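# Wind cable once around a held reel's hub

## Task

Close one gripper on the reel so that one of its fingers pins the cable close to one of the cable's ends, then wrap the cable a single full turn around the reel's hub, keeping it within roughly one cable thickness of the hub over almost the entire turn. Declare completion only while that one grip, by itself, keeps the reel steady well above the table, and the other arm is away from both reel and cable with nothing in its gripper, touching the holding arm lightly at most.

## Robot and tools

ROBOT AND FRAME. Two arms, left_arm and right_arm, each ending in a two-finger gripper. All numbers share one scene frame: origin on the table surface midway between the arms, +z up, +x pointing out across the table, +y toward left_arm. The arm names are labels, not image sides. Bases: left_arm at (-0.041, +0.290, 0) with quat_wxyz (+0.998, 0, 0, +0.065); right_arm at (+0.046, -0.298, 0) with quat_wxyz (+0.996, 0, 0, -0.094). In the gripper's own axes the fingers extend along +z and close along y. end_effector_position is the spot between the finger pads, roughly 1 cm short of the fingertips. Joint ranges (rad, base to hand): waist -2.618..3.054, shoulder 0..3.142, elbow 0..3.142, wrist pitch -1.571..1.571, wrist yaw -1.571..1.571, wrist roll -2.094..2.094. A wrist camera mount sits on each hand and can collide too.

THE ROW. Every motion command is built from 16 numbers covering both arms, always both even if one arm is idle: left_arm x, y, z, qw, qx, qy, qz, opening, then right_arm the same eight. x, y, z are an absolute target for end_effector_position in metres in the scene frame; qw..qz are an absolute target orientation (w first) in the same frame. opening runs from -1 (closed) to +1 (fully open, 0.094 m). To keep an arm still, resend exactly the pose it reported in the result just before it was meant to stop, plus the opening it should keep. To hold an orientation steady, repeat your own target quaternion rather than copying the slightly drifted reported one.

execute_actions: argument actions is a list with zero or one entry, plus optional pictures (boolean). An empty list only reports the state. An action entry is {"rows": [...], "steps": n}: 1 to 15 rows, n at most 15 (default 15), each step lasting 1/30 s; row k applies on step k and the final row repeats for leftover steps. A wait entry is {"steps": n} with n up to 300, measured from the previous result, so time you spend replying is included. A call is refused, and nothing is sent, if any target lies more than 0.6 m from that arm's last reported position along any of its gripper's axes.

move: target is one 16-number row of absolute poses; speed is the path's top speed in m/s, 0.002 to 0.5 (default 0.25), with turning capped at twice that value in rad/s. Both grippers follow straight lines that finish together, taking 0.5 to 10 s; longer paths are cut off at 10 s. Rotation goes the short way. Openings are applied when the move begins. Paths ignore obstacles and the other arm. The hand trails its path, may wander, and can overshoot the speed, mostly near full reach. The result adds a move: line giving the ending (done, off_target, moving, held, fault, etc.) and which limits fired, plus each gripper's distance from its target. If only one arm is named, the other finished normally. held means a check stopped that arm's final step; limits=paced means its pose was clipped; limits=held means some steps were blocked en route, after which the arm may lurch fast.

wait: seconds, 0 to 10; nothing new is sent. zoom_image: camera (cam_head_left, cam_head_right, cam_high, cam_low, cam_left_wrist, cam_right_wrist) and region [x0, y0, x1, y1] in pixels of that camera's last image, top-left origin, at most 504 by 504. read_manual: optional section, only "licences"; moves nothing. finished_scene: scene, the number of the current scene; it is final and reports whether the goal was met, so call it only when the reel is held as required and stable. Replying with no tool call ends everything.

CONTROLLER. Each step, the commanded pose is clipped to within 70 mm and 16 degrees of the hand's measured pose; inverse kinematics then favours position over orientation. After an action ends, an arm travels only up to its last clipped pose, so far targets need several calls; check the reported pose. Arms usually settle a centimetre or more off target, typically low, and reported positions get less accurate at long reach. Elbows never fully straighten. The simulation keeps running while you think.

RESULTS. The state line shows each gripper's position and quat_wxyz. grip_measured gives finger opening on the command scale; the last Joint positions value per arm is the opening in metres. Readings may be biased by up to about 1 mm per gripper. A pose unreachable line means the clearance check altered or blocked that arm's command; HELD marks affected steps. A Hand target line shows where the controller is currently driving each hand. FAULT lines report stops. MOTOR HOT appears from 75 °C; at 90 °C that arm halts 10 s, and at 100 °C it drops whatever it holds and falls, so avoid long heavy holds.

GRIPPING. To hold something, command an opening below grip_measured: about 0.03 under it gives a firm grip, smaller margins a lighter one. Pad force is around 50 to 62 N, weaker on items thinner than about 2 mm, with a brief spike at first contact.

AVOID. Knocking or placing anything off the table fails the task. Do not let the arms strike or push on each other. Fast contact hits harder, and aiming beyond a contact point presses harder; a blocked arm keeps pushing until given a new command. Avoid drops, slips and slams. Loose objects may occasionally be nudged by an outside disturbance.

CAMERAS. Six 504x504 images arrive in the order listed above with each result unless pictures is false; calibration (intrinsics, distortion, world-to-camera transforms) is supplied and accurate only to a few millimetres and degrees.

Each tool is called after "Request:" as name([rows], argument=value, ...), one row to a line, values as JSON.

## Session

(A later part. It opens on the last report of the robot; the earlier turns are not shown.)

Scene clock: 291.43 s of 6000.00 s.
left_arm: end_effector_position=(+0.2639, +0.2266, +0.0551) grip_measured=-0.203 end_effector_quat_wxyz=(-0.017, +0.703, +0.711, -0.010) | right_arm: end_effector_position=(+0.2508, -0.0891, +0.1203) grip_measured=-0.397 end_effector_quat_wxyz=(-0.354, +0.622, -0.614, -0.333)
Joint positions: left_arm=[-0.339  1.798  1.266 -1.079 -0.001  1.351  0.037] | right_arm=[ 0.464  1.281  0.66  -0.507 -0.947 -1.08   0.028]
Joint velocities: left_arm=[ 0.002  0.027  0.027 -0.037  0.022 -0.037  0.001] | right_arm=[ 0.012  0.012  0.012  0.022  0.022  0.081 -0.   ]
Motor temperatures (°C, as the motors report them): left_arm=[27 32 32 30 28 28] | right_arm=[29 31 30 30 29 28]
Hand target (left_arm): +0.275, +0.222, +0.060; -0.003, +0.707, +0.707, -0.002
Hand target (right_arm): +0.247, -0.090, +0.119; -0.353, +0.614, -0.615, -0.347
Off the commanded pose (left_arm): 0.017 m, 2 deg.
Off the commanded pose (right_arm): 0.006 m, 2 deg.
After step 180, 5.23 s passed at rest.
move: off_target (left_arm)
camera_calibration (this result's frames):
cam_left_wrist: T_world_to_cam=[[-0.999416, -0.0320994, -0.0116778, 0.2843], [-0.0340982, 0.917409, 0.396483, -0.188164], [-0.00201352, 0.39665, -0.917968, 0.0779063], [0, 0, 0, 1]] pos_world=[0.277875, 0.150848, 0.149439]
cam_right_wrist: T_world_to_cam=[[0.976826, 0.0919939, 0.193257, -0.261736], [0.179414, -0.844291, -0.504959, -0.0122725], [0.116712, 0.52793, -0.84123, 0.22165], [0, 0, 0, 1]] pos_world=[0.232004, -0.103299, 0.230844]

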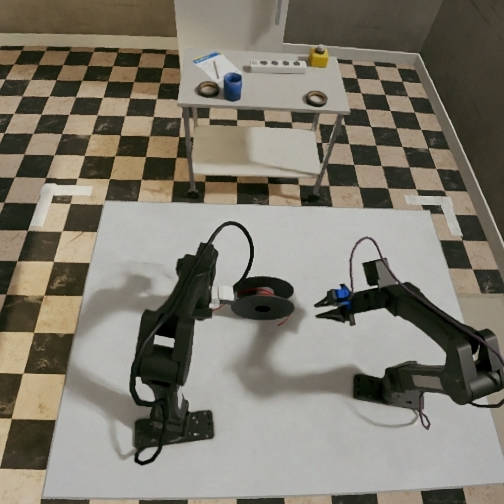

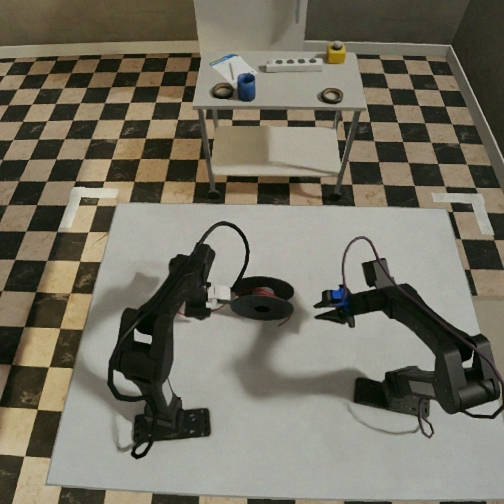

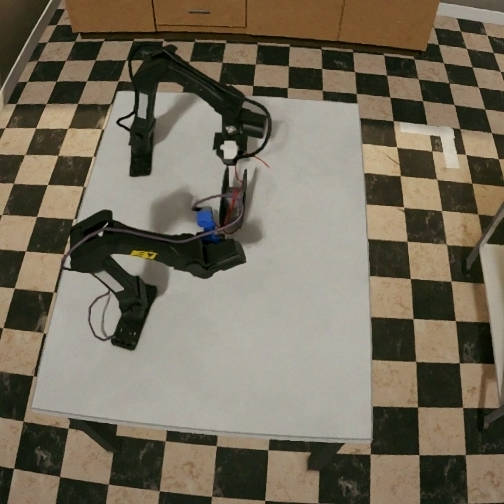

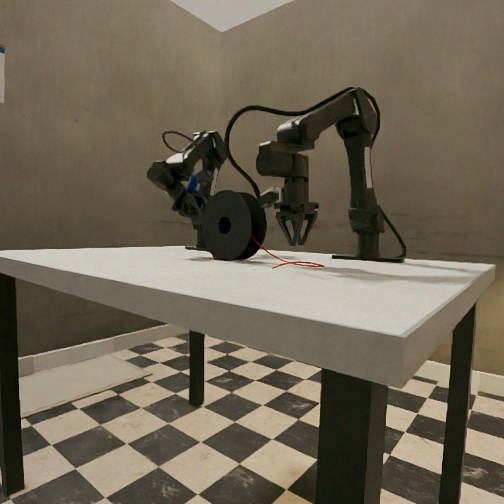

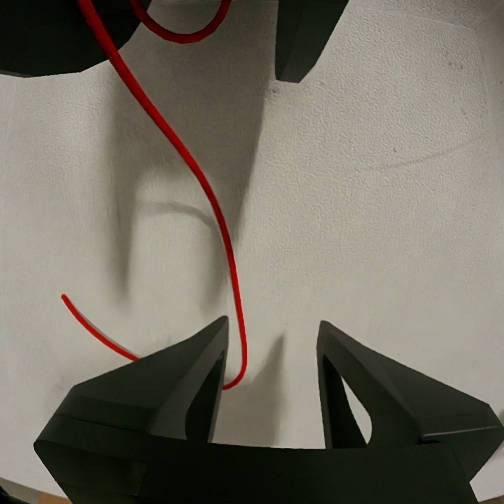

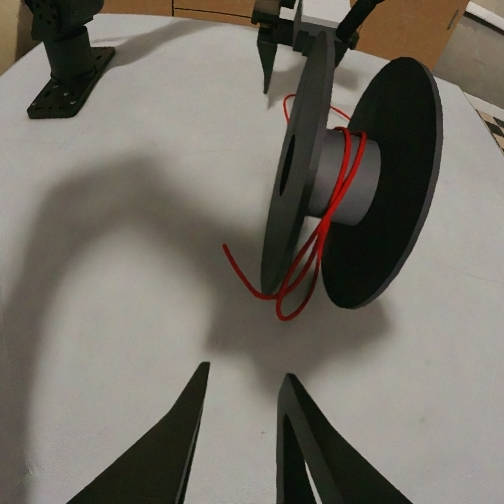

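Request:
move(target=[0.288,0.24,0.04,-0.1,0.7,0.7,0.1,-0.2,0.236,-0.05,0.075,0.35,-0.61,0.61,0.35,-0.4], speed=0.1)

Request:
move(target=[0.288,0.24,0.003,-0.1,0.7,0.7,0.1,-0.2,0.236,-0.005,0.045,0.35,-0.61,0.61,0.35,-0.4], speed=0.05)

Scene clock: 297.43 s of 6000.00 s.
left_arm: end_effector_position=(+0.2768, +0.2449, +0.0355) grip_measured=-0.203 end_effector_quat_wxyz=(-0.112, +0.700, +0.700, +0.089) | right_arm: end_effector_position=(+0.2434, -0.0491, +0.0837) grip_measured=-0.397 end_effector_quat_wxyz=(-0.367, +0.614, -0.607, -0.346)
Joint positions: left_arm=[-0.42   1.917  1.309 -1.077 -0.264  1.265  0.037] | right_arm=[ 0.636  1.378  0.493 -0.01  -0.889 -0.804  0.028]
Joint velocities: left_arm=[-0.017  0.012 -0.017  0.037 -0.022 -0.051 -0.   ] | right_arm=[ 0.002 -0.002 -0.007  0.007 -0.051 -0.037 -0.001]
Motor temperatures (°C, as the motors report them): left_arm=[27 32 32 30 28 28] | right_arm=[29 30 30 30 29 28]
Hand target (left_arm): +0.288, +0.240, +0.039; -0.100, +0.700, +0.700, +0.100
Hand target (right_arm): +0.236, -0.049, +0.076; -0.354, +0.612, -0.613, -0.354
Off the commanded pose (left_arm): 0.013 m, 2 deg.
Off the commanded pose (right_arm): 0.011 m, 2 deg.
move: off_target (left_arm, right_arm)
camera_calibration (this result's frames):
cam_left_wrist: T_world_to_cam=[[-0.999665, -0.0120685, -0.0228777, 0.293131], [-0.0238088, 0.77499, 0.631525, -0.17307], [0.0101084, 0.631858, -0.775018, -0.0133744], [0, 0, 0, 1]] pos_world=[0.289048, 0.146116, 0.105639]
cam_right_wrist: T_world_to_cam=[[0.977162, 0.0835767, 0.195371, -0.251759], [0.178365, -0.822338, -0.54032, 0.00862138], [0.115503, 0.562827, -0.818465, 0.170721], [0, 0, 0, 1]] pos_world=[0.224753, -0.0679553, 0.193573]

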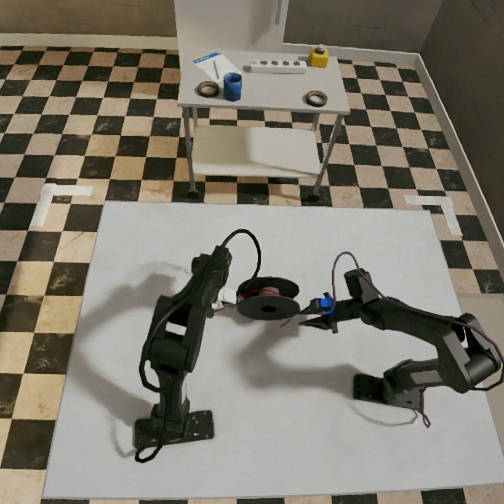

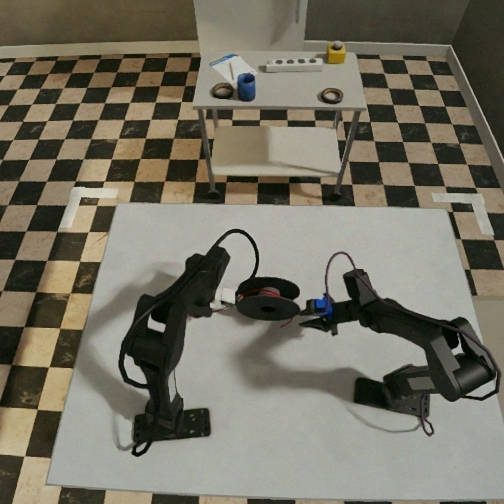

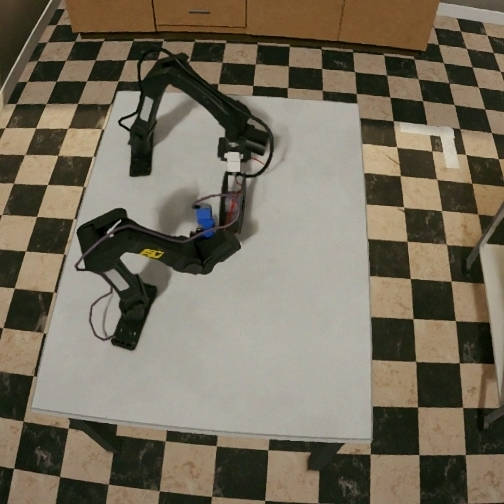

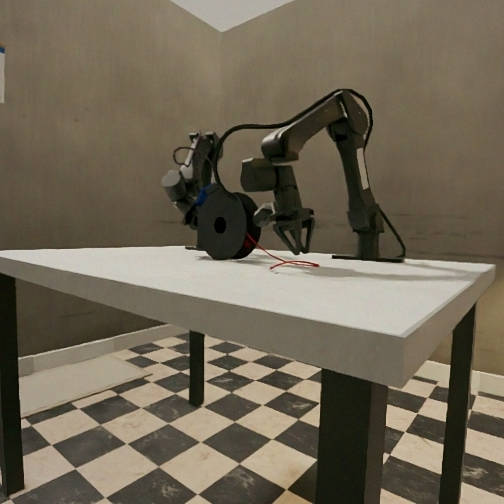

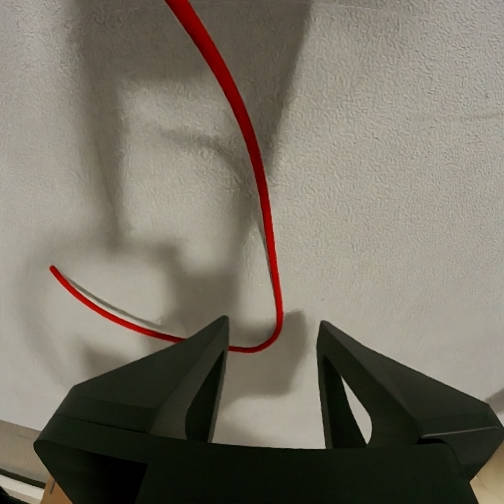

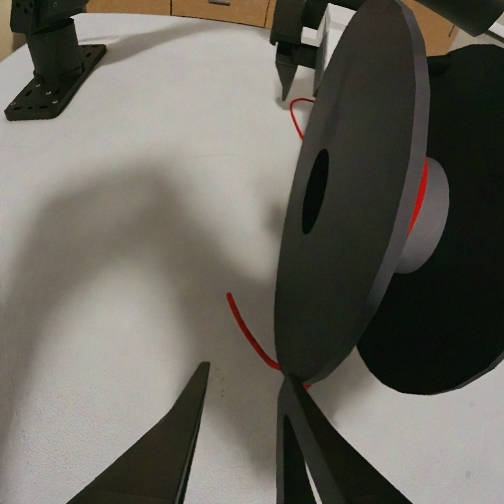

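Scene clock: 299.13 s of 6000.00 s.
left_arm: end_effector_position=(+0.2897, +0.2411, +0.0119) grip_measured=-0.203 end_effector_quat_wxyz=(-0.097, +0.699, +0.702, +0.099) | right_arm: end_effector_position=(+0.2424, -0.0025, +0.0542) grip_measured=-0.397 end_effector_quat_wxyz=(-0.364, +0.614, -0.606, -0.351)
Joint positions: left_arm=[-0.42   1.968  1.282 -0.963 -0.266  1.265  0.037] | right_arm=[ 0.809  1.594  0.481  0.355 -0.781 -0.611  0.028]
Joint velocities: left_arm=[-0.002  0.012 -0.032 -0.022  0.037  0.022 -0.001] | right_arm=[-0.002 -0.002 -0.012  0.022 -0.037 -0.125  0.   ]
Motor temperatures (°C, as the motors report them): left_arm=[27 32 32 30 28 28] | right_arm=[29 30 30 30 29 28]
Hand target (left_arm): +0.288, +0.240, +0.003; -0.100, +0.700, +0.700, +0.100
Hand target (right_arm): +0.236, -0.004, +0.046; -0.353, +0.612, -0.613, -0.354
Off the commanded pose (left_arm): 0.009 m, 1 deg.
Off the commanded pose (right_arm): 0.011 m, 2 deg.
move: off_target (right_arm)
camera_calibration (this result's frames):
cam_left_wrist: T_world_to_cam=[[-0.998271, -0.0114621, -0.0576499, 0.305271], [-0.0449817, 0.780318, 0.623763, -0.149979], [0.0378356, 0.625277, -0.779485, -0.0358494], [0, 0, 0, 1]] pos_world=[0.299353, 0.142946, 0.0832059]
cam_right_wrist: T_world_to_cam=[[0.978352, 0.0884161, 0.187107, -0.248736], [0.178397, -0.818572, -0.545999, 0.0314922], [0.104885, 0.567559, -0.816625, 0.122976], [0, 0, 0, 1]] pos_world=[0.224835, -0.0220253, 0.16416]

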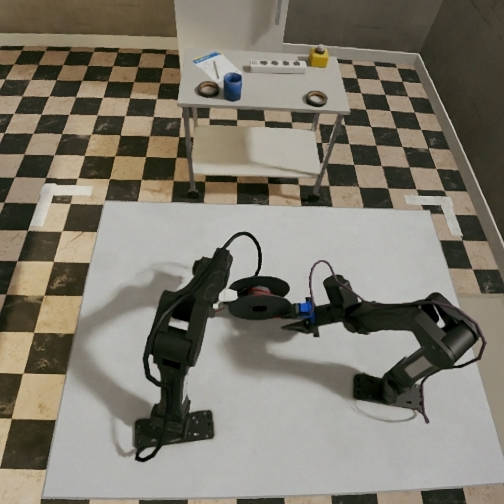

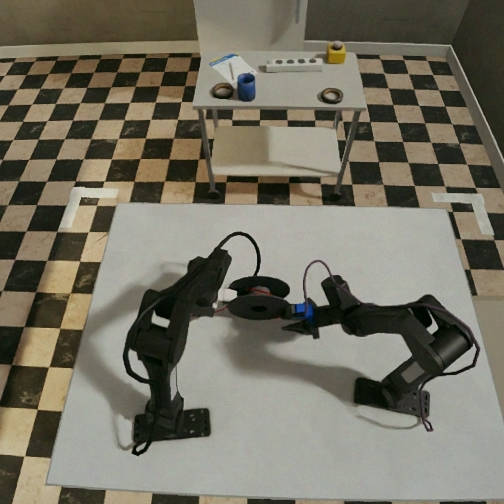

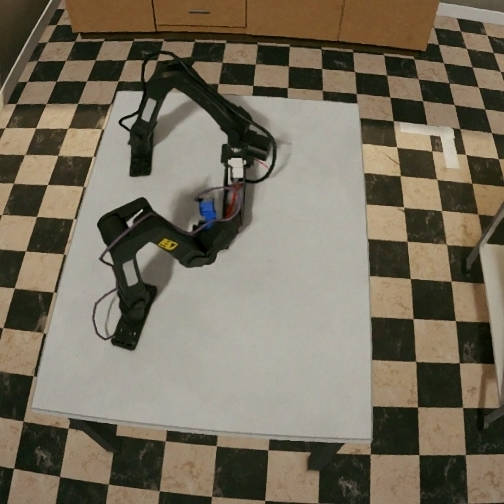

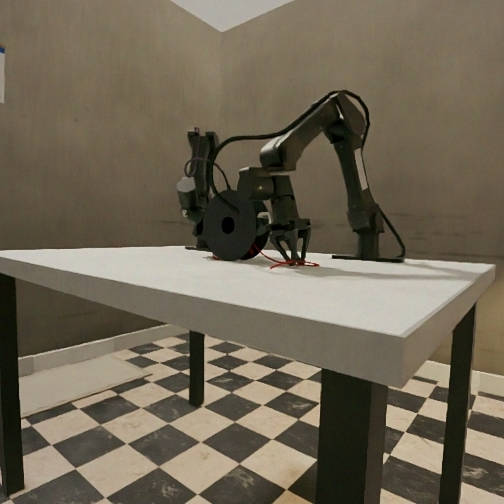

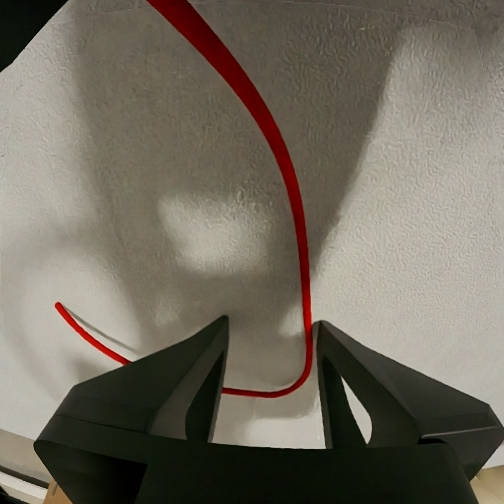

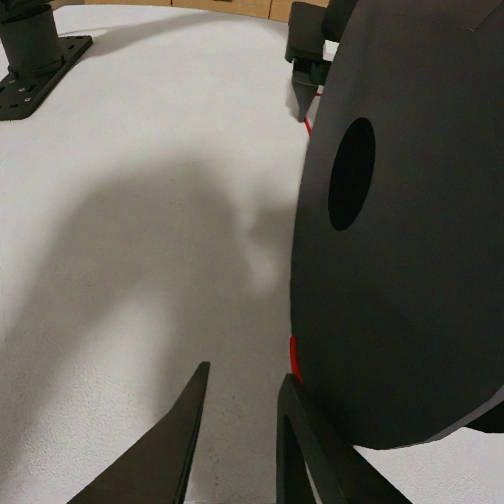

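Request:
move(target=[0.285,0.24,0.003,-0.1,0.7,0.7,0.1,-0.98,0.23,-0.06,0.08,0.35,-0.61,0.61,0.35,-0.1], speed=0.07)

Request:
move(target=[0.29,0.27,0.06,0,0.707,0.707,0,-0.98,0.247,-0.07,0.075,0.35,-0.61,0.61,0.35,-0.1], speed=0.06)

Scene clock: 304.00 s of 6000.00 s.
left_arm: end_effector_position=(+0.2898, +0.2414, +0.0119) grip_measured=-0.964 end_effector_quat_wxyz=(-0.097, +0.699, +0.702, +0.099) | right_arm: end_effector_position=(+0.2340, -0.0589, +0.0743) grip_measured=-0.103 end_effector_quat_wxyz=(-0.350, +0.616, -0.618, -0.341)
Joint positions: left_arm=[-0.42   1.968  1.282 -0.963 -0.267  1.265  0.002] | right_arm=[ 0.624  1.352  0.467 -0.069 -0.876 -0.837  0.042]
Joint velocities: left_arm=[-0.007 -0.027 -0.007 -0.11  -0.037 -0.007  0.001] | right_arm=[ 0.012 -0.027  0.007 -0.037 -0.037 -0.007 -0.   ]
Motor temperatures (°C, as the motors report them): left_arm=[27 32 31 30 28 28] | right_arm=[29 30 30 30 29 28]
Hand target (left_arm): +0.285, +0.240, +0.003; -0.100, +0.700, +0.700, +0.100
Hand target (right_arm): +0.230, -0.060, +0.078; -0.351, +0.615, -0.614, -0.350
Off the commanded pose (left_arm): 0.010 m, 0 deg.
Off the commanded pose (right_arm): 0.007 m, 1 deg.
move: done
camera_calibration (this result's frames):
cam_left_wrist: T_world_to_cam=[[-0.998247, -0.011258, -0.0581013, 0.305307], [-0.0451601, 0.779414, 0.62488, -0.149958], [0.0382501, 0.626408, -0.778556, -0.0363571], [0, 0, 0, 1]] pos_world=[0.299391, 0.143091, 0.0831384]
cam_right_wrist: T_world_to_cam=[[0.981172, 0.0869029, 0.172478, -0.238984], [0.164969, -0.841487, -0.514475, -0.00271762], [0.100429, 0.533242, -0.83998, 0.172947], [0, 0, 0, 1]] pos_world=[0.217564, -0.0737409, 0.185093]

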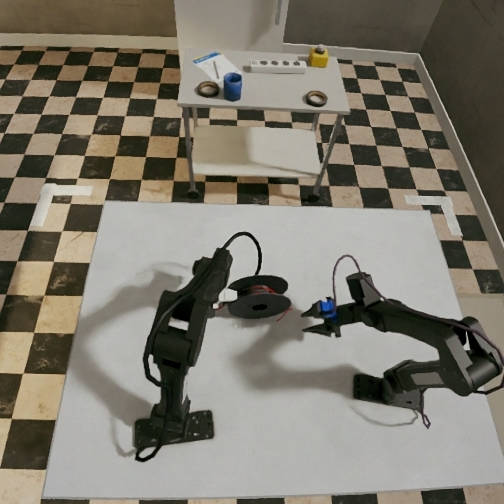

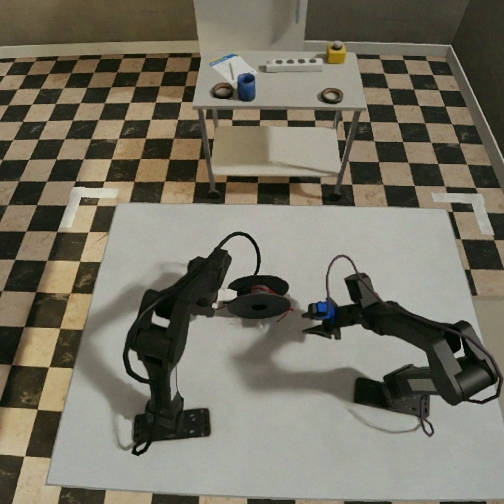

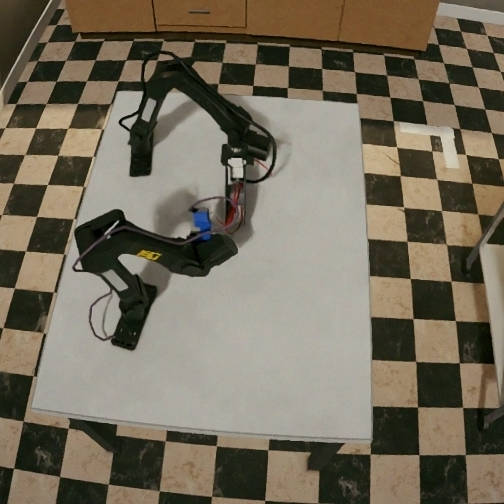

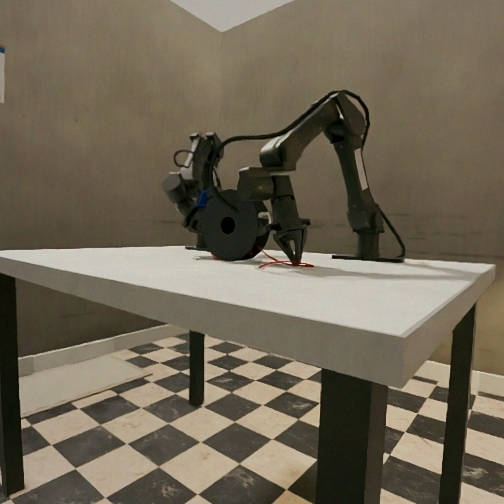

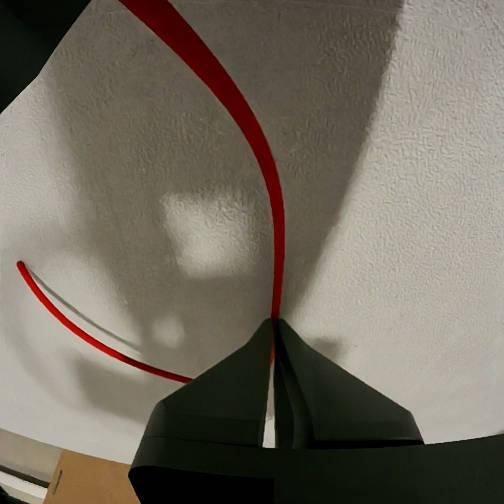

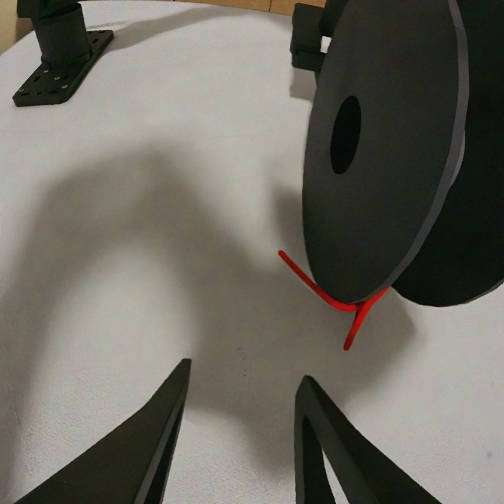

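Scene clock: 306.67 s of 6000.00 s.
left_arm: end_effector_position=(+0.2839, +0.2704, +0.0452) grip_measured=-0.964 end_effector_quat_wxyz=(-0.018, +0.708, +0.706, -0.007) | right_arm: end_effector_position=(+0.2442, -0.0716, +0.0695) grip_measured=-0.103 end_effector_quat_wxyz=(-0.351, +0.616, -0.618, -0.340)
Joint positions: left_arm=[-0.2    1.857  1.3   -1.05  -0.013  1.502  0.002] | right_arm=[ 0.548  1.398  0.491 -0.123 -0.917 -0.937  0.042]
Joint velocities: left_arm=[-0.002 -0.002 -0.007 -0.037  0.037 -0.022  0.   ] | right_arm=[-0.007  0.002 -0.007 -0.022  0.007 -0.037  0.   ]
Motor temperatures (°C, as the motors report them): left_arm=[27 33 31 30 28 28] | right_arm=[29 30 30 30 29 28]
Hand target (left_arm): +0.291, +0.270, +0.061; +0.001, +0.707, +0.707, +0.000
Hand target (right_arm): +0.247, -0.070, +0.075; -0.352, +0.614, -0.614, -0.350
Off the commanded pose (left_arm): 0.016 m, 2 deg.
Off the commanded pose (right_arm): 0.006 m, 1 deg.
move: off_target (left_arm)
camera_calibration (this result's frames):
cam_left_wrist: T_world_to_cam=[[-0.999691, -0.0194661, -0.015476, 0.302439], [-0.0240461, 0.915352, 0.401935, -0.226295], [0.00634192, 0.402183, -0.915537, 0.0474766], [0, 0, 0, 1]] pos_world=[0.296603, 0.193932, 0.139103]
cam_right_wrist: T_world_to_cam=[[0.980857, 0.0859974, 0.174712, -0.24725], [0.165464, -0.841117, -0.514921, -0.0176694], [0.102671, 0.533972, -0.839245, 0.174194], [0, 0, 0, 1]] pos_world=[0.227556, -0.0866139, 0.180291]

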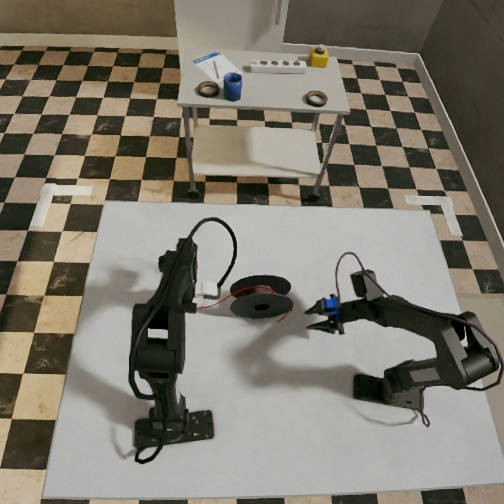

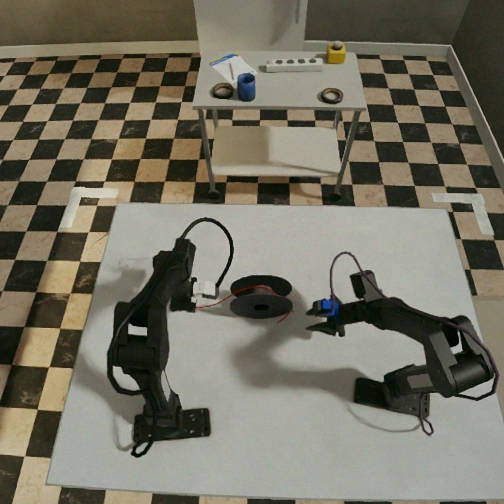

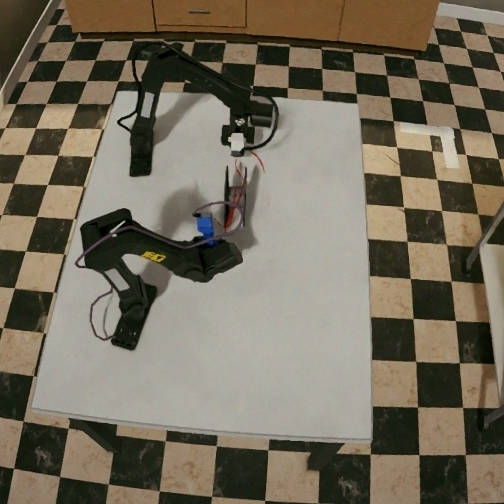

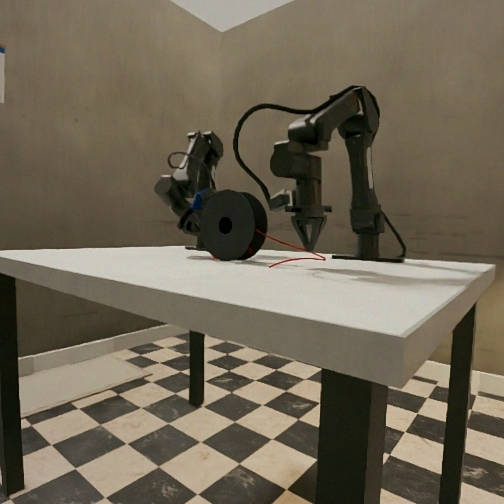

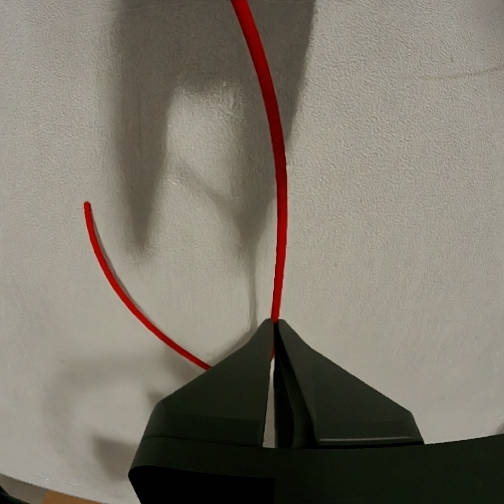

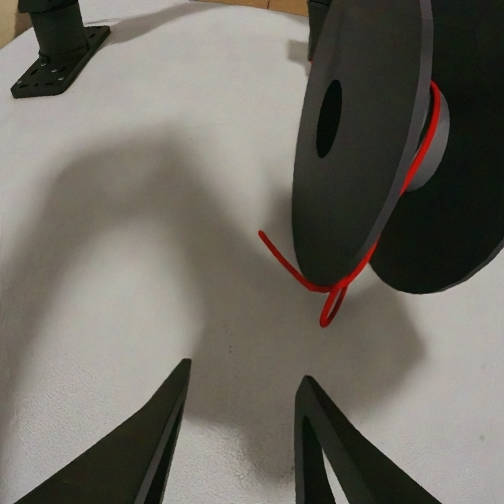

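Request:
move(target=[0.29,0.315,0.09,0,0.707,0.707,0,-0.98,0.275,-0.08,0.075,0.35,-0.61,0.61,0.35,-0.1], speed=0.03)

Scene clock: 311.90 s of 6000.00 s.
left_arm: end_effector_position=(+0.2856, +0.3137, +0.0737) grip_measured=-0.964 end_effector_quat_wxyz=(-0.016, +0.708, +0.706, -0.010) | right_arm: end_effector_position=(+0.2723, -0.0813, +0.0699) grip_measured=-0.103 end_effector_quat_wxyz=(-0.350, +0.617, -0.618, -0.340)
Joint positions: left_arm=[-0.066  1.836  1.391 -1.161 -0.01   1.637  0.002] | right_arm=[ 0.468  1.51   0.607 -0.226 -0.953 -1.06   0.042]
Joint velocities: left_arm=[ 0.002 -0.027 -0.022 -0.081  0.007 -0.051  0.   ] | right_arm=[ 0.002 -0.022  0.002  0.022  0.022 -0.007 -0.   ]
Motor temperatures (°C, as the motors report them): left_arm=[27 33 32 30 28 28] | right_arm=[29 30 30 30 29 28]
Hand target (left_arm): +0.291, +0.315, +0.090; +0.001, +0.707, +0.707, +0.001
Hand target (right_arm): +0.275, -0.080, +0.075; -0.352, +0.613, -0.614, -0.351
Off the commanded pose (left_arm): 0.017 m, 2 deg.
Off the commanded pose (right_arm): 0.006 m, 2 deg.
move: off_target (left_arm)
camera_calibration (this result's frames):
cam_left_wrist: T_world_to_cam=[[-0.999723, -0.0193828, -0.0133559, 0.305252], [-0.0230837, 0.918336, 0.395127, -0.278029], [0.00460655, 0.395326, -0.918529, 0.0590128], [0, 0, 0, 1]] pos_world=[0.298477, 0.237912, 0.168139]
cam_right_wrist: T_world_to_cam=[[0.980691, 0.0871886, 0.175051, -0.27388], [0.166372, -0.842434, -0.51247, -0.0307738], [0.102788, 0.531699, -0.840673, 0.176725], [0, 0, 0, 1]] pos_world=[0.255547, -0.0960099, 0.18074]

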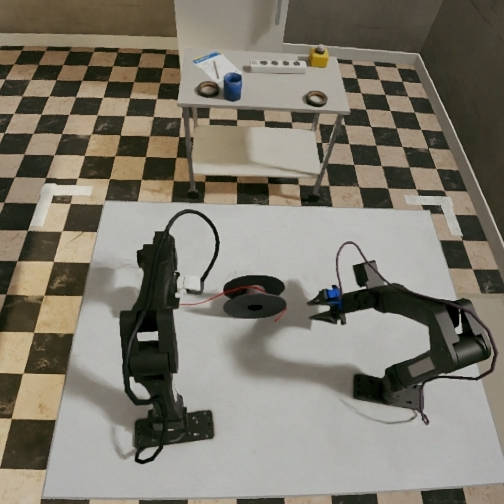

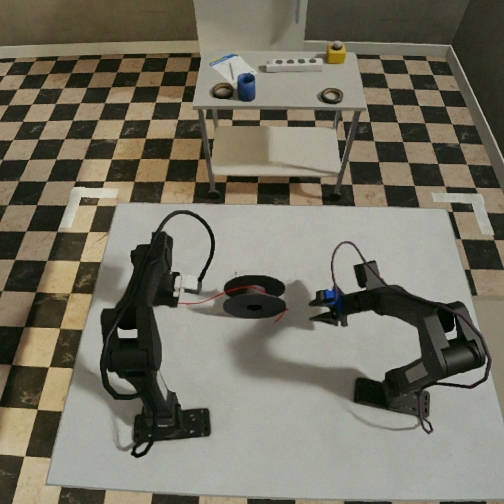

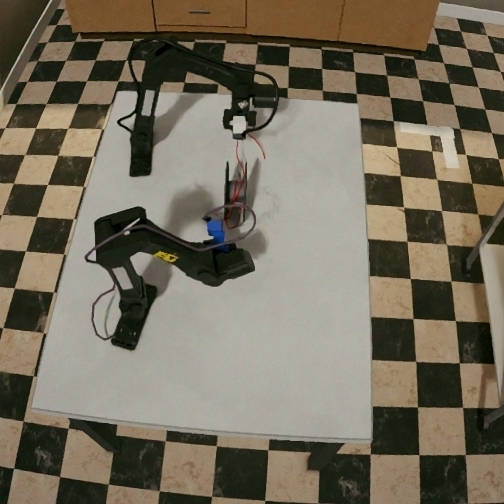

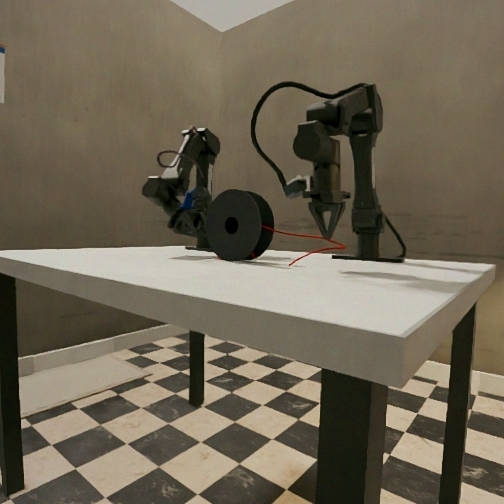

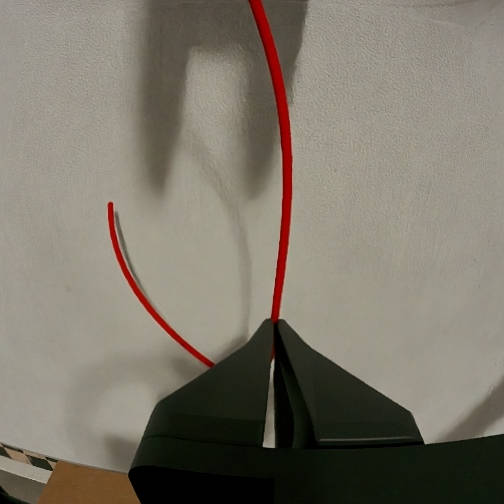

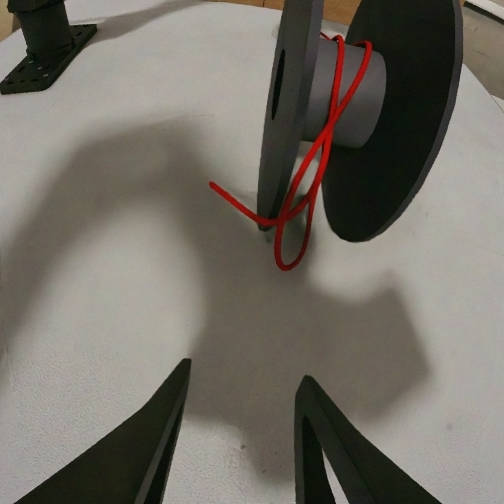

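Request:
move(target=[0.29,0.315,0.09,0,0.707,0.707,0,-0.98,0.262,-0.04,0.16,0.35,-0.61,0.61,0.35,-0.4], speed=0.15)

Request:
move(target=[0.29,0.315,0.09,0,0.707,0.707,0,-0.98,0.262,0.015,0.125,0.35,-0.61,0.61,0.35,-0.4], speed=0.06)

Scene clock: 316.97 s of 6000.00 s.
left_arm: end_effector_position=(+0.2848, +0.3136, +0.0737) grip_measured=-0.964 end_effector_quat_wxyz=(-0.017, +0.708, +0.706, -0.011) | right_arm: end_effector_position=(+0.2619, -0.0424, +0.1519) grip_measured=-0.397 end_effector_quat_wxyz=(-0.351, +0.611, -0.616, -0.352)
Joint positions: left_arm=[-0.066  1.836  1.391 -1.165 -0.01   1.639  0.002] | right_arm=[ 0.627  1.326  0.78  -0.395 -0.894 -0.814  0.028]
Joint velocities: left_arm=[ 0.007  0.002 -0.002  0.007  0.022 -0.051 -0.001] | right_arm=[-0.012 -0.002 -0.007 -0.066 -0.037  0.007  0.   ]
Motor temperatures (°C, as the motors report them): left_arm=[27 33 32 30 28 28] | right_arm=[29 30 30 30 29 28]
Hand target (left_arm): +0.290, +0.315, +0.090; +0.000, +0.707, +0.707, +0.000
Hand target (right_arm): +0.260, -0.040, +0.161; -0.353, +0.612, -0.613, -0.354
Off the commanded pose (left_arm): 0.017 m, 2 deg.
Off the commanded pose (right_arm): 0.008 m, 0 deg.
move: off_target (left_arm)
camera_calibration (this result's frames):
cam_left_wrist: T_world_to_cam=[[-0.999798, -0.0174808, -0.00991001, 0.303571], [-0.0199738, 0.918493, 0.394933, -0.278932], [0.00219855, 0.395051, -0.918657, 0.0598499], [0, 0, 0, 1]] pos_world=[0.297807, 0.23786, 0.168149]
cam_right_wrist: T_world_to_cam=[[0.983327, 0.0862077, 0.160114, -0.279891], [0.159637, -0.8309, -0.53303, 0.0511044], [0.0870879, 0.549703, -0.830809, 0.229362], [0, 0, 0, 1]] pos_world=[0.247091, -0.0594897, 0.262611]

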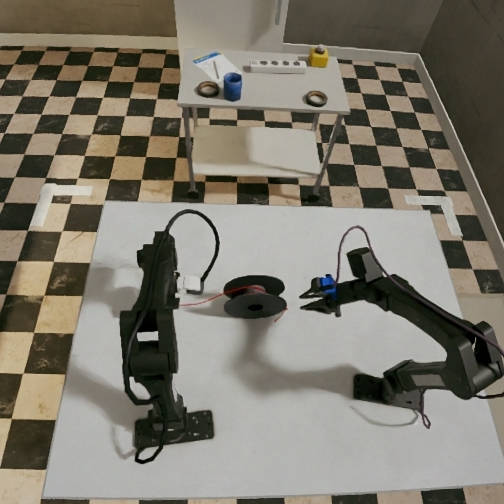

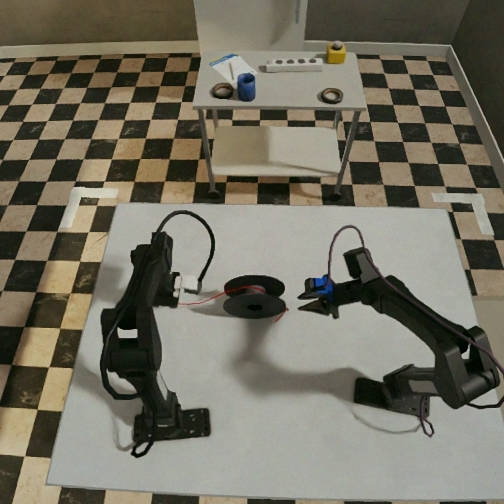

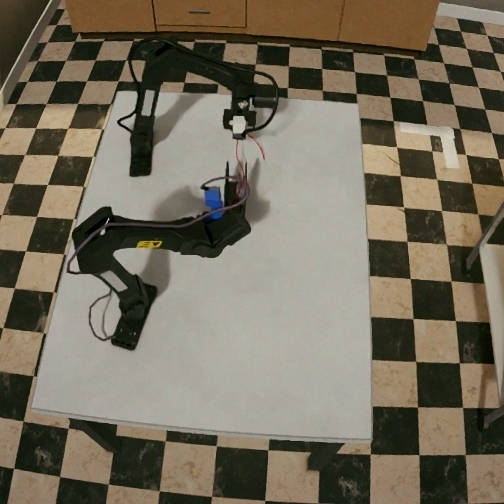

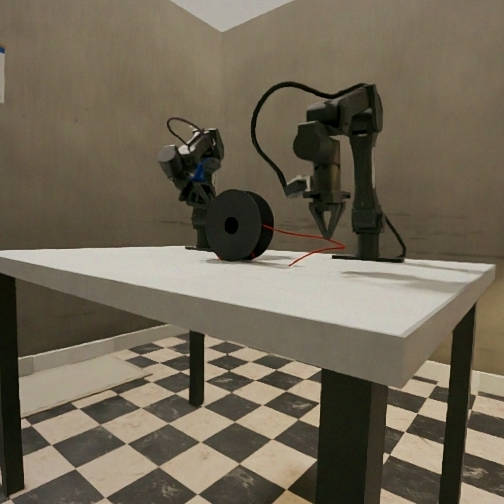

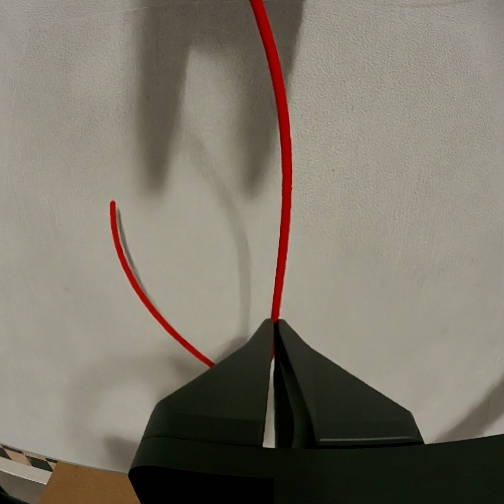

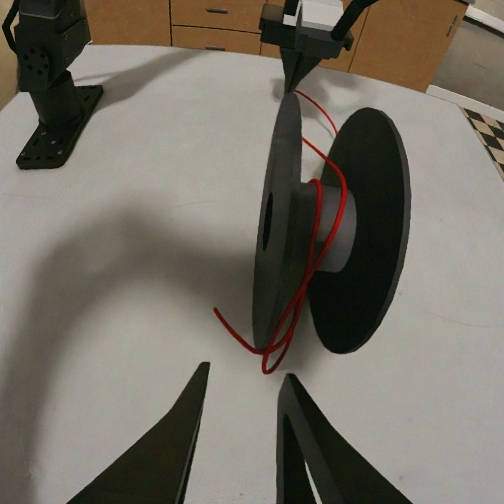

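Scene clock: 318.53 s of 6000.00 s.
left_arm: end_effector_position=(+0.2848, +0.3136, +0.0737) grip_measured=-0.964 end_effector_quat_wxyz=(-0.017, +0.708, +0.706, -0.011) | right_arm: end_effector_position=(+0.2672, +0.0156, +0.1351) grip_measured=-0.397 end_effector_quat_wxyz=(-0.365, +0.613, -0.607, -0.350)
Joint positions: left_arm=[-0.066  1.836  1.391 -1.165 -0.01   1.639  0.002] | right_arm=[ 0.812  1.464  0.769 -0.058 -0.775 -0.608  0.028]
Joint velocities: left_arm=[-0.002  0.012 -0.027 -0.022 -0.066 -0.081  0.   ] | right_arm=[-0.007 -0.017  0.007  0.037 -0.051  0.051 -0.001]
Motor temperatures (°C, as the motors report them): left_arm=[27 33 32 30 28 28] | right_arm=[29 30 30 30 29 28]
Hand target (left_arm): +0.290, +0.315, +0.090; +0.000, +0.707, +0.707, +0.000
Hand target (right_arm): +0.262, +0.015, +0.126; -0.353, +0.612, -0.613, -0.354
Off the commanded pose (left_arm): 0.017 m, 2 deg.
Off the commanded pose (right_arm): 0.011 m, 2 deg.
move: off_target (left_arm, right_arm)
camera_calibration (this result's frames):
cam_left_wrist: T_world_to_cam=[[-0.999798, -0.0174808, -0.00991001, 0.303571], [-0.0199738, 0.918493, 0.394933, -0.278932], [0.00219855, 0.395051, -0.918657, 0.0598499], [0, 0, 0, 1]] pos_world=[0.297807, 0.23786, 0.168149]
cam_right_wrist: T_world_to_cam=[[0.9782, 0.0856698, 0.189172, -0.290008], [0.1771, -0.819857, -0.544491, 0.086252], [0.108448, 0.566123, -0.817156, 0.175223], [0, 0, 0, 1]] pos_world=[0.249408, -0.00363863, 0.245009]

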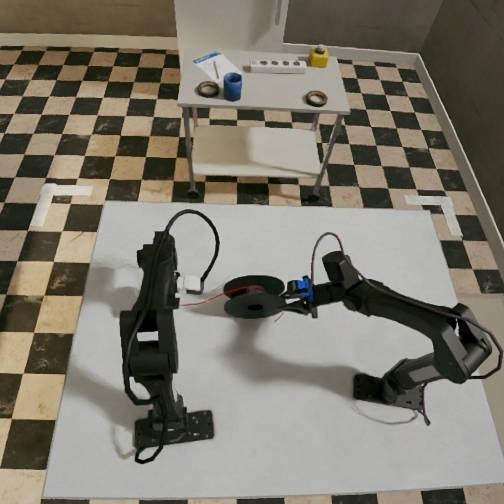

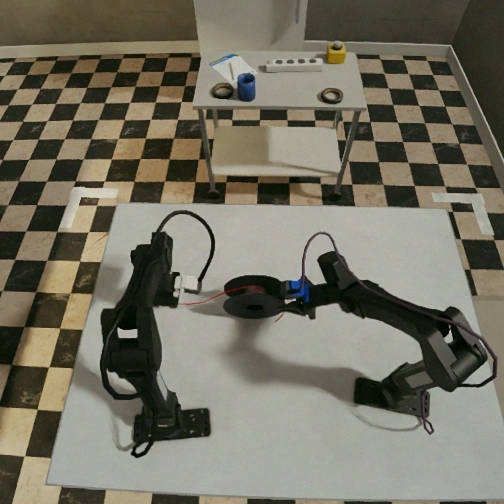

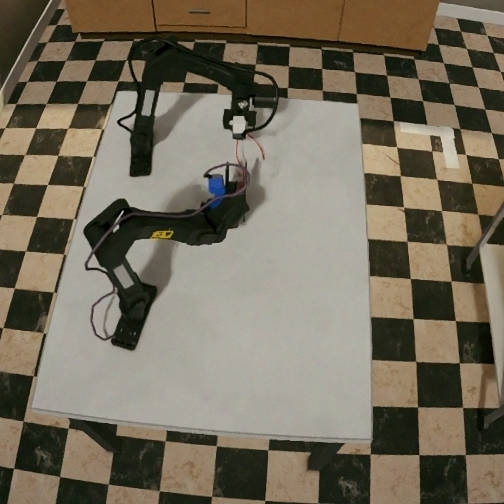

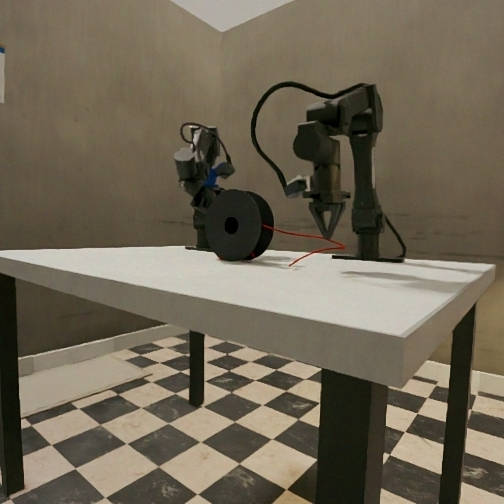

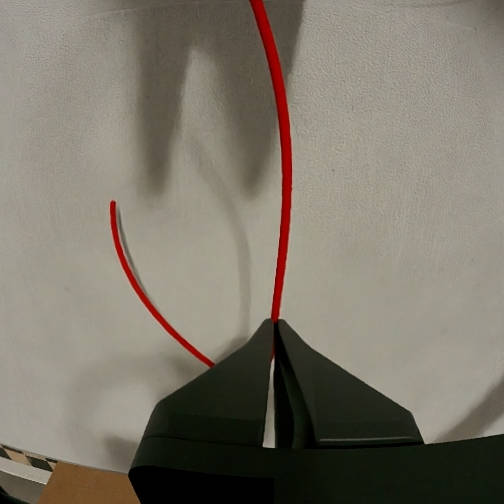

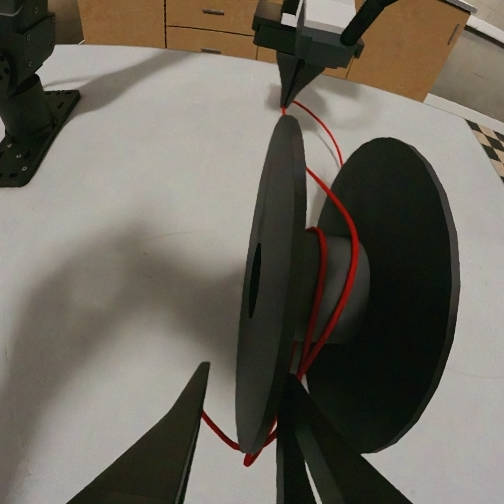

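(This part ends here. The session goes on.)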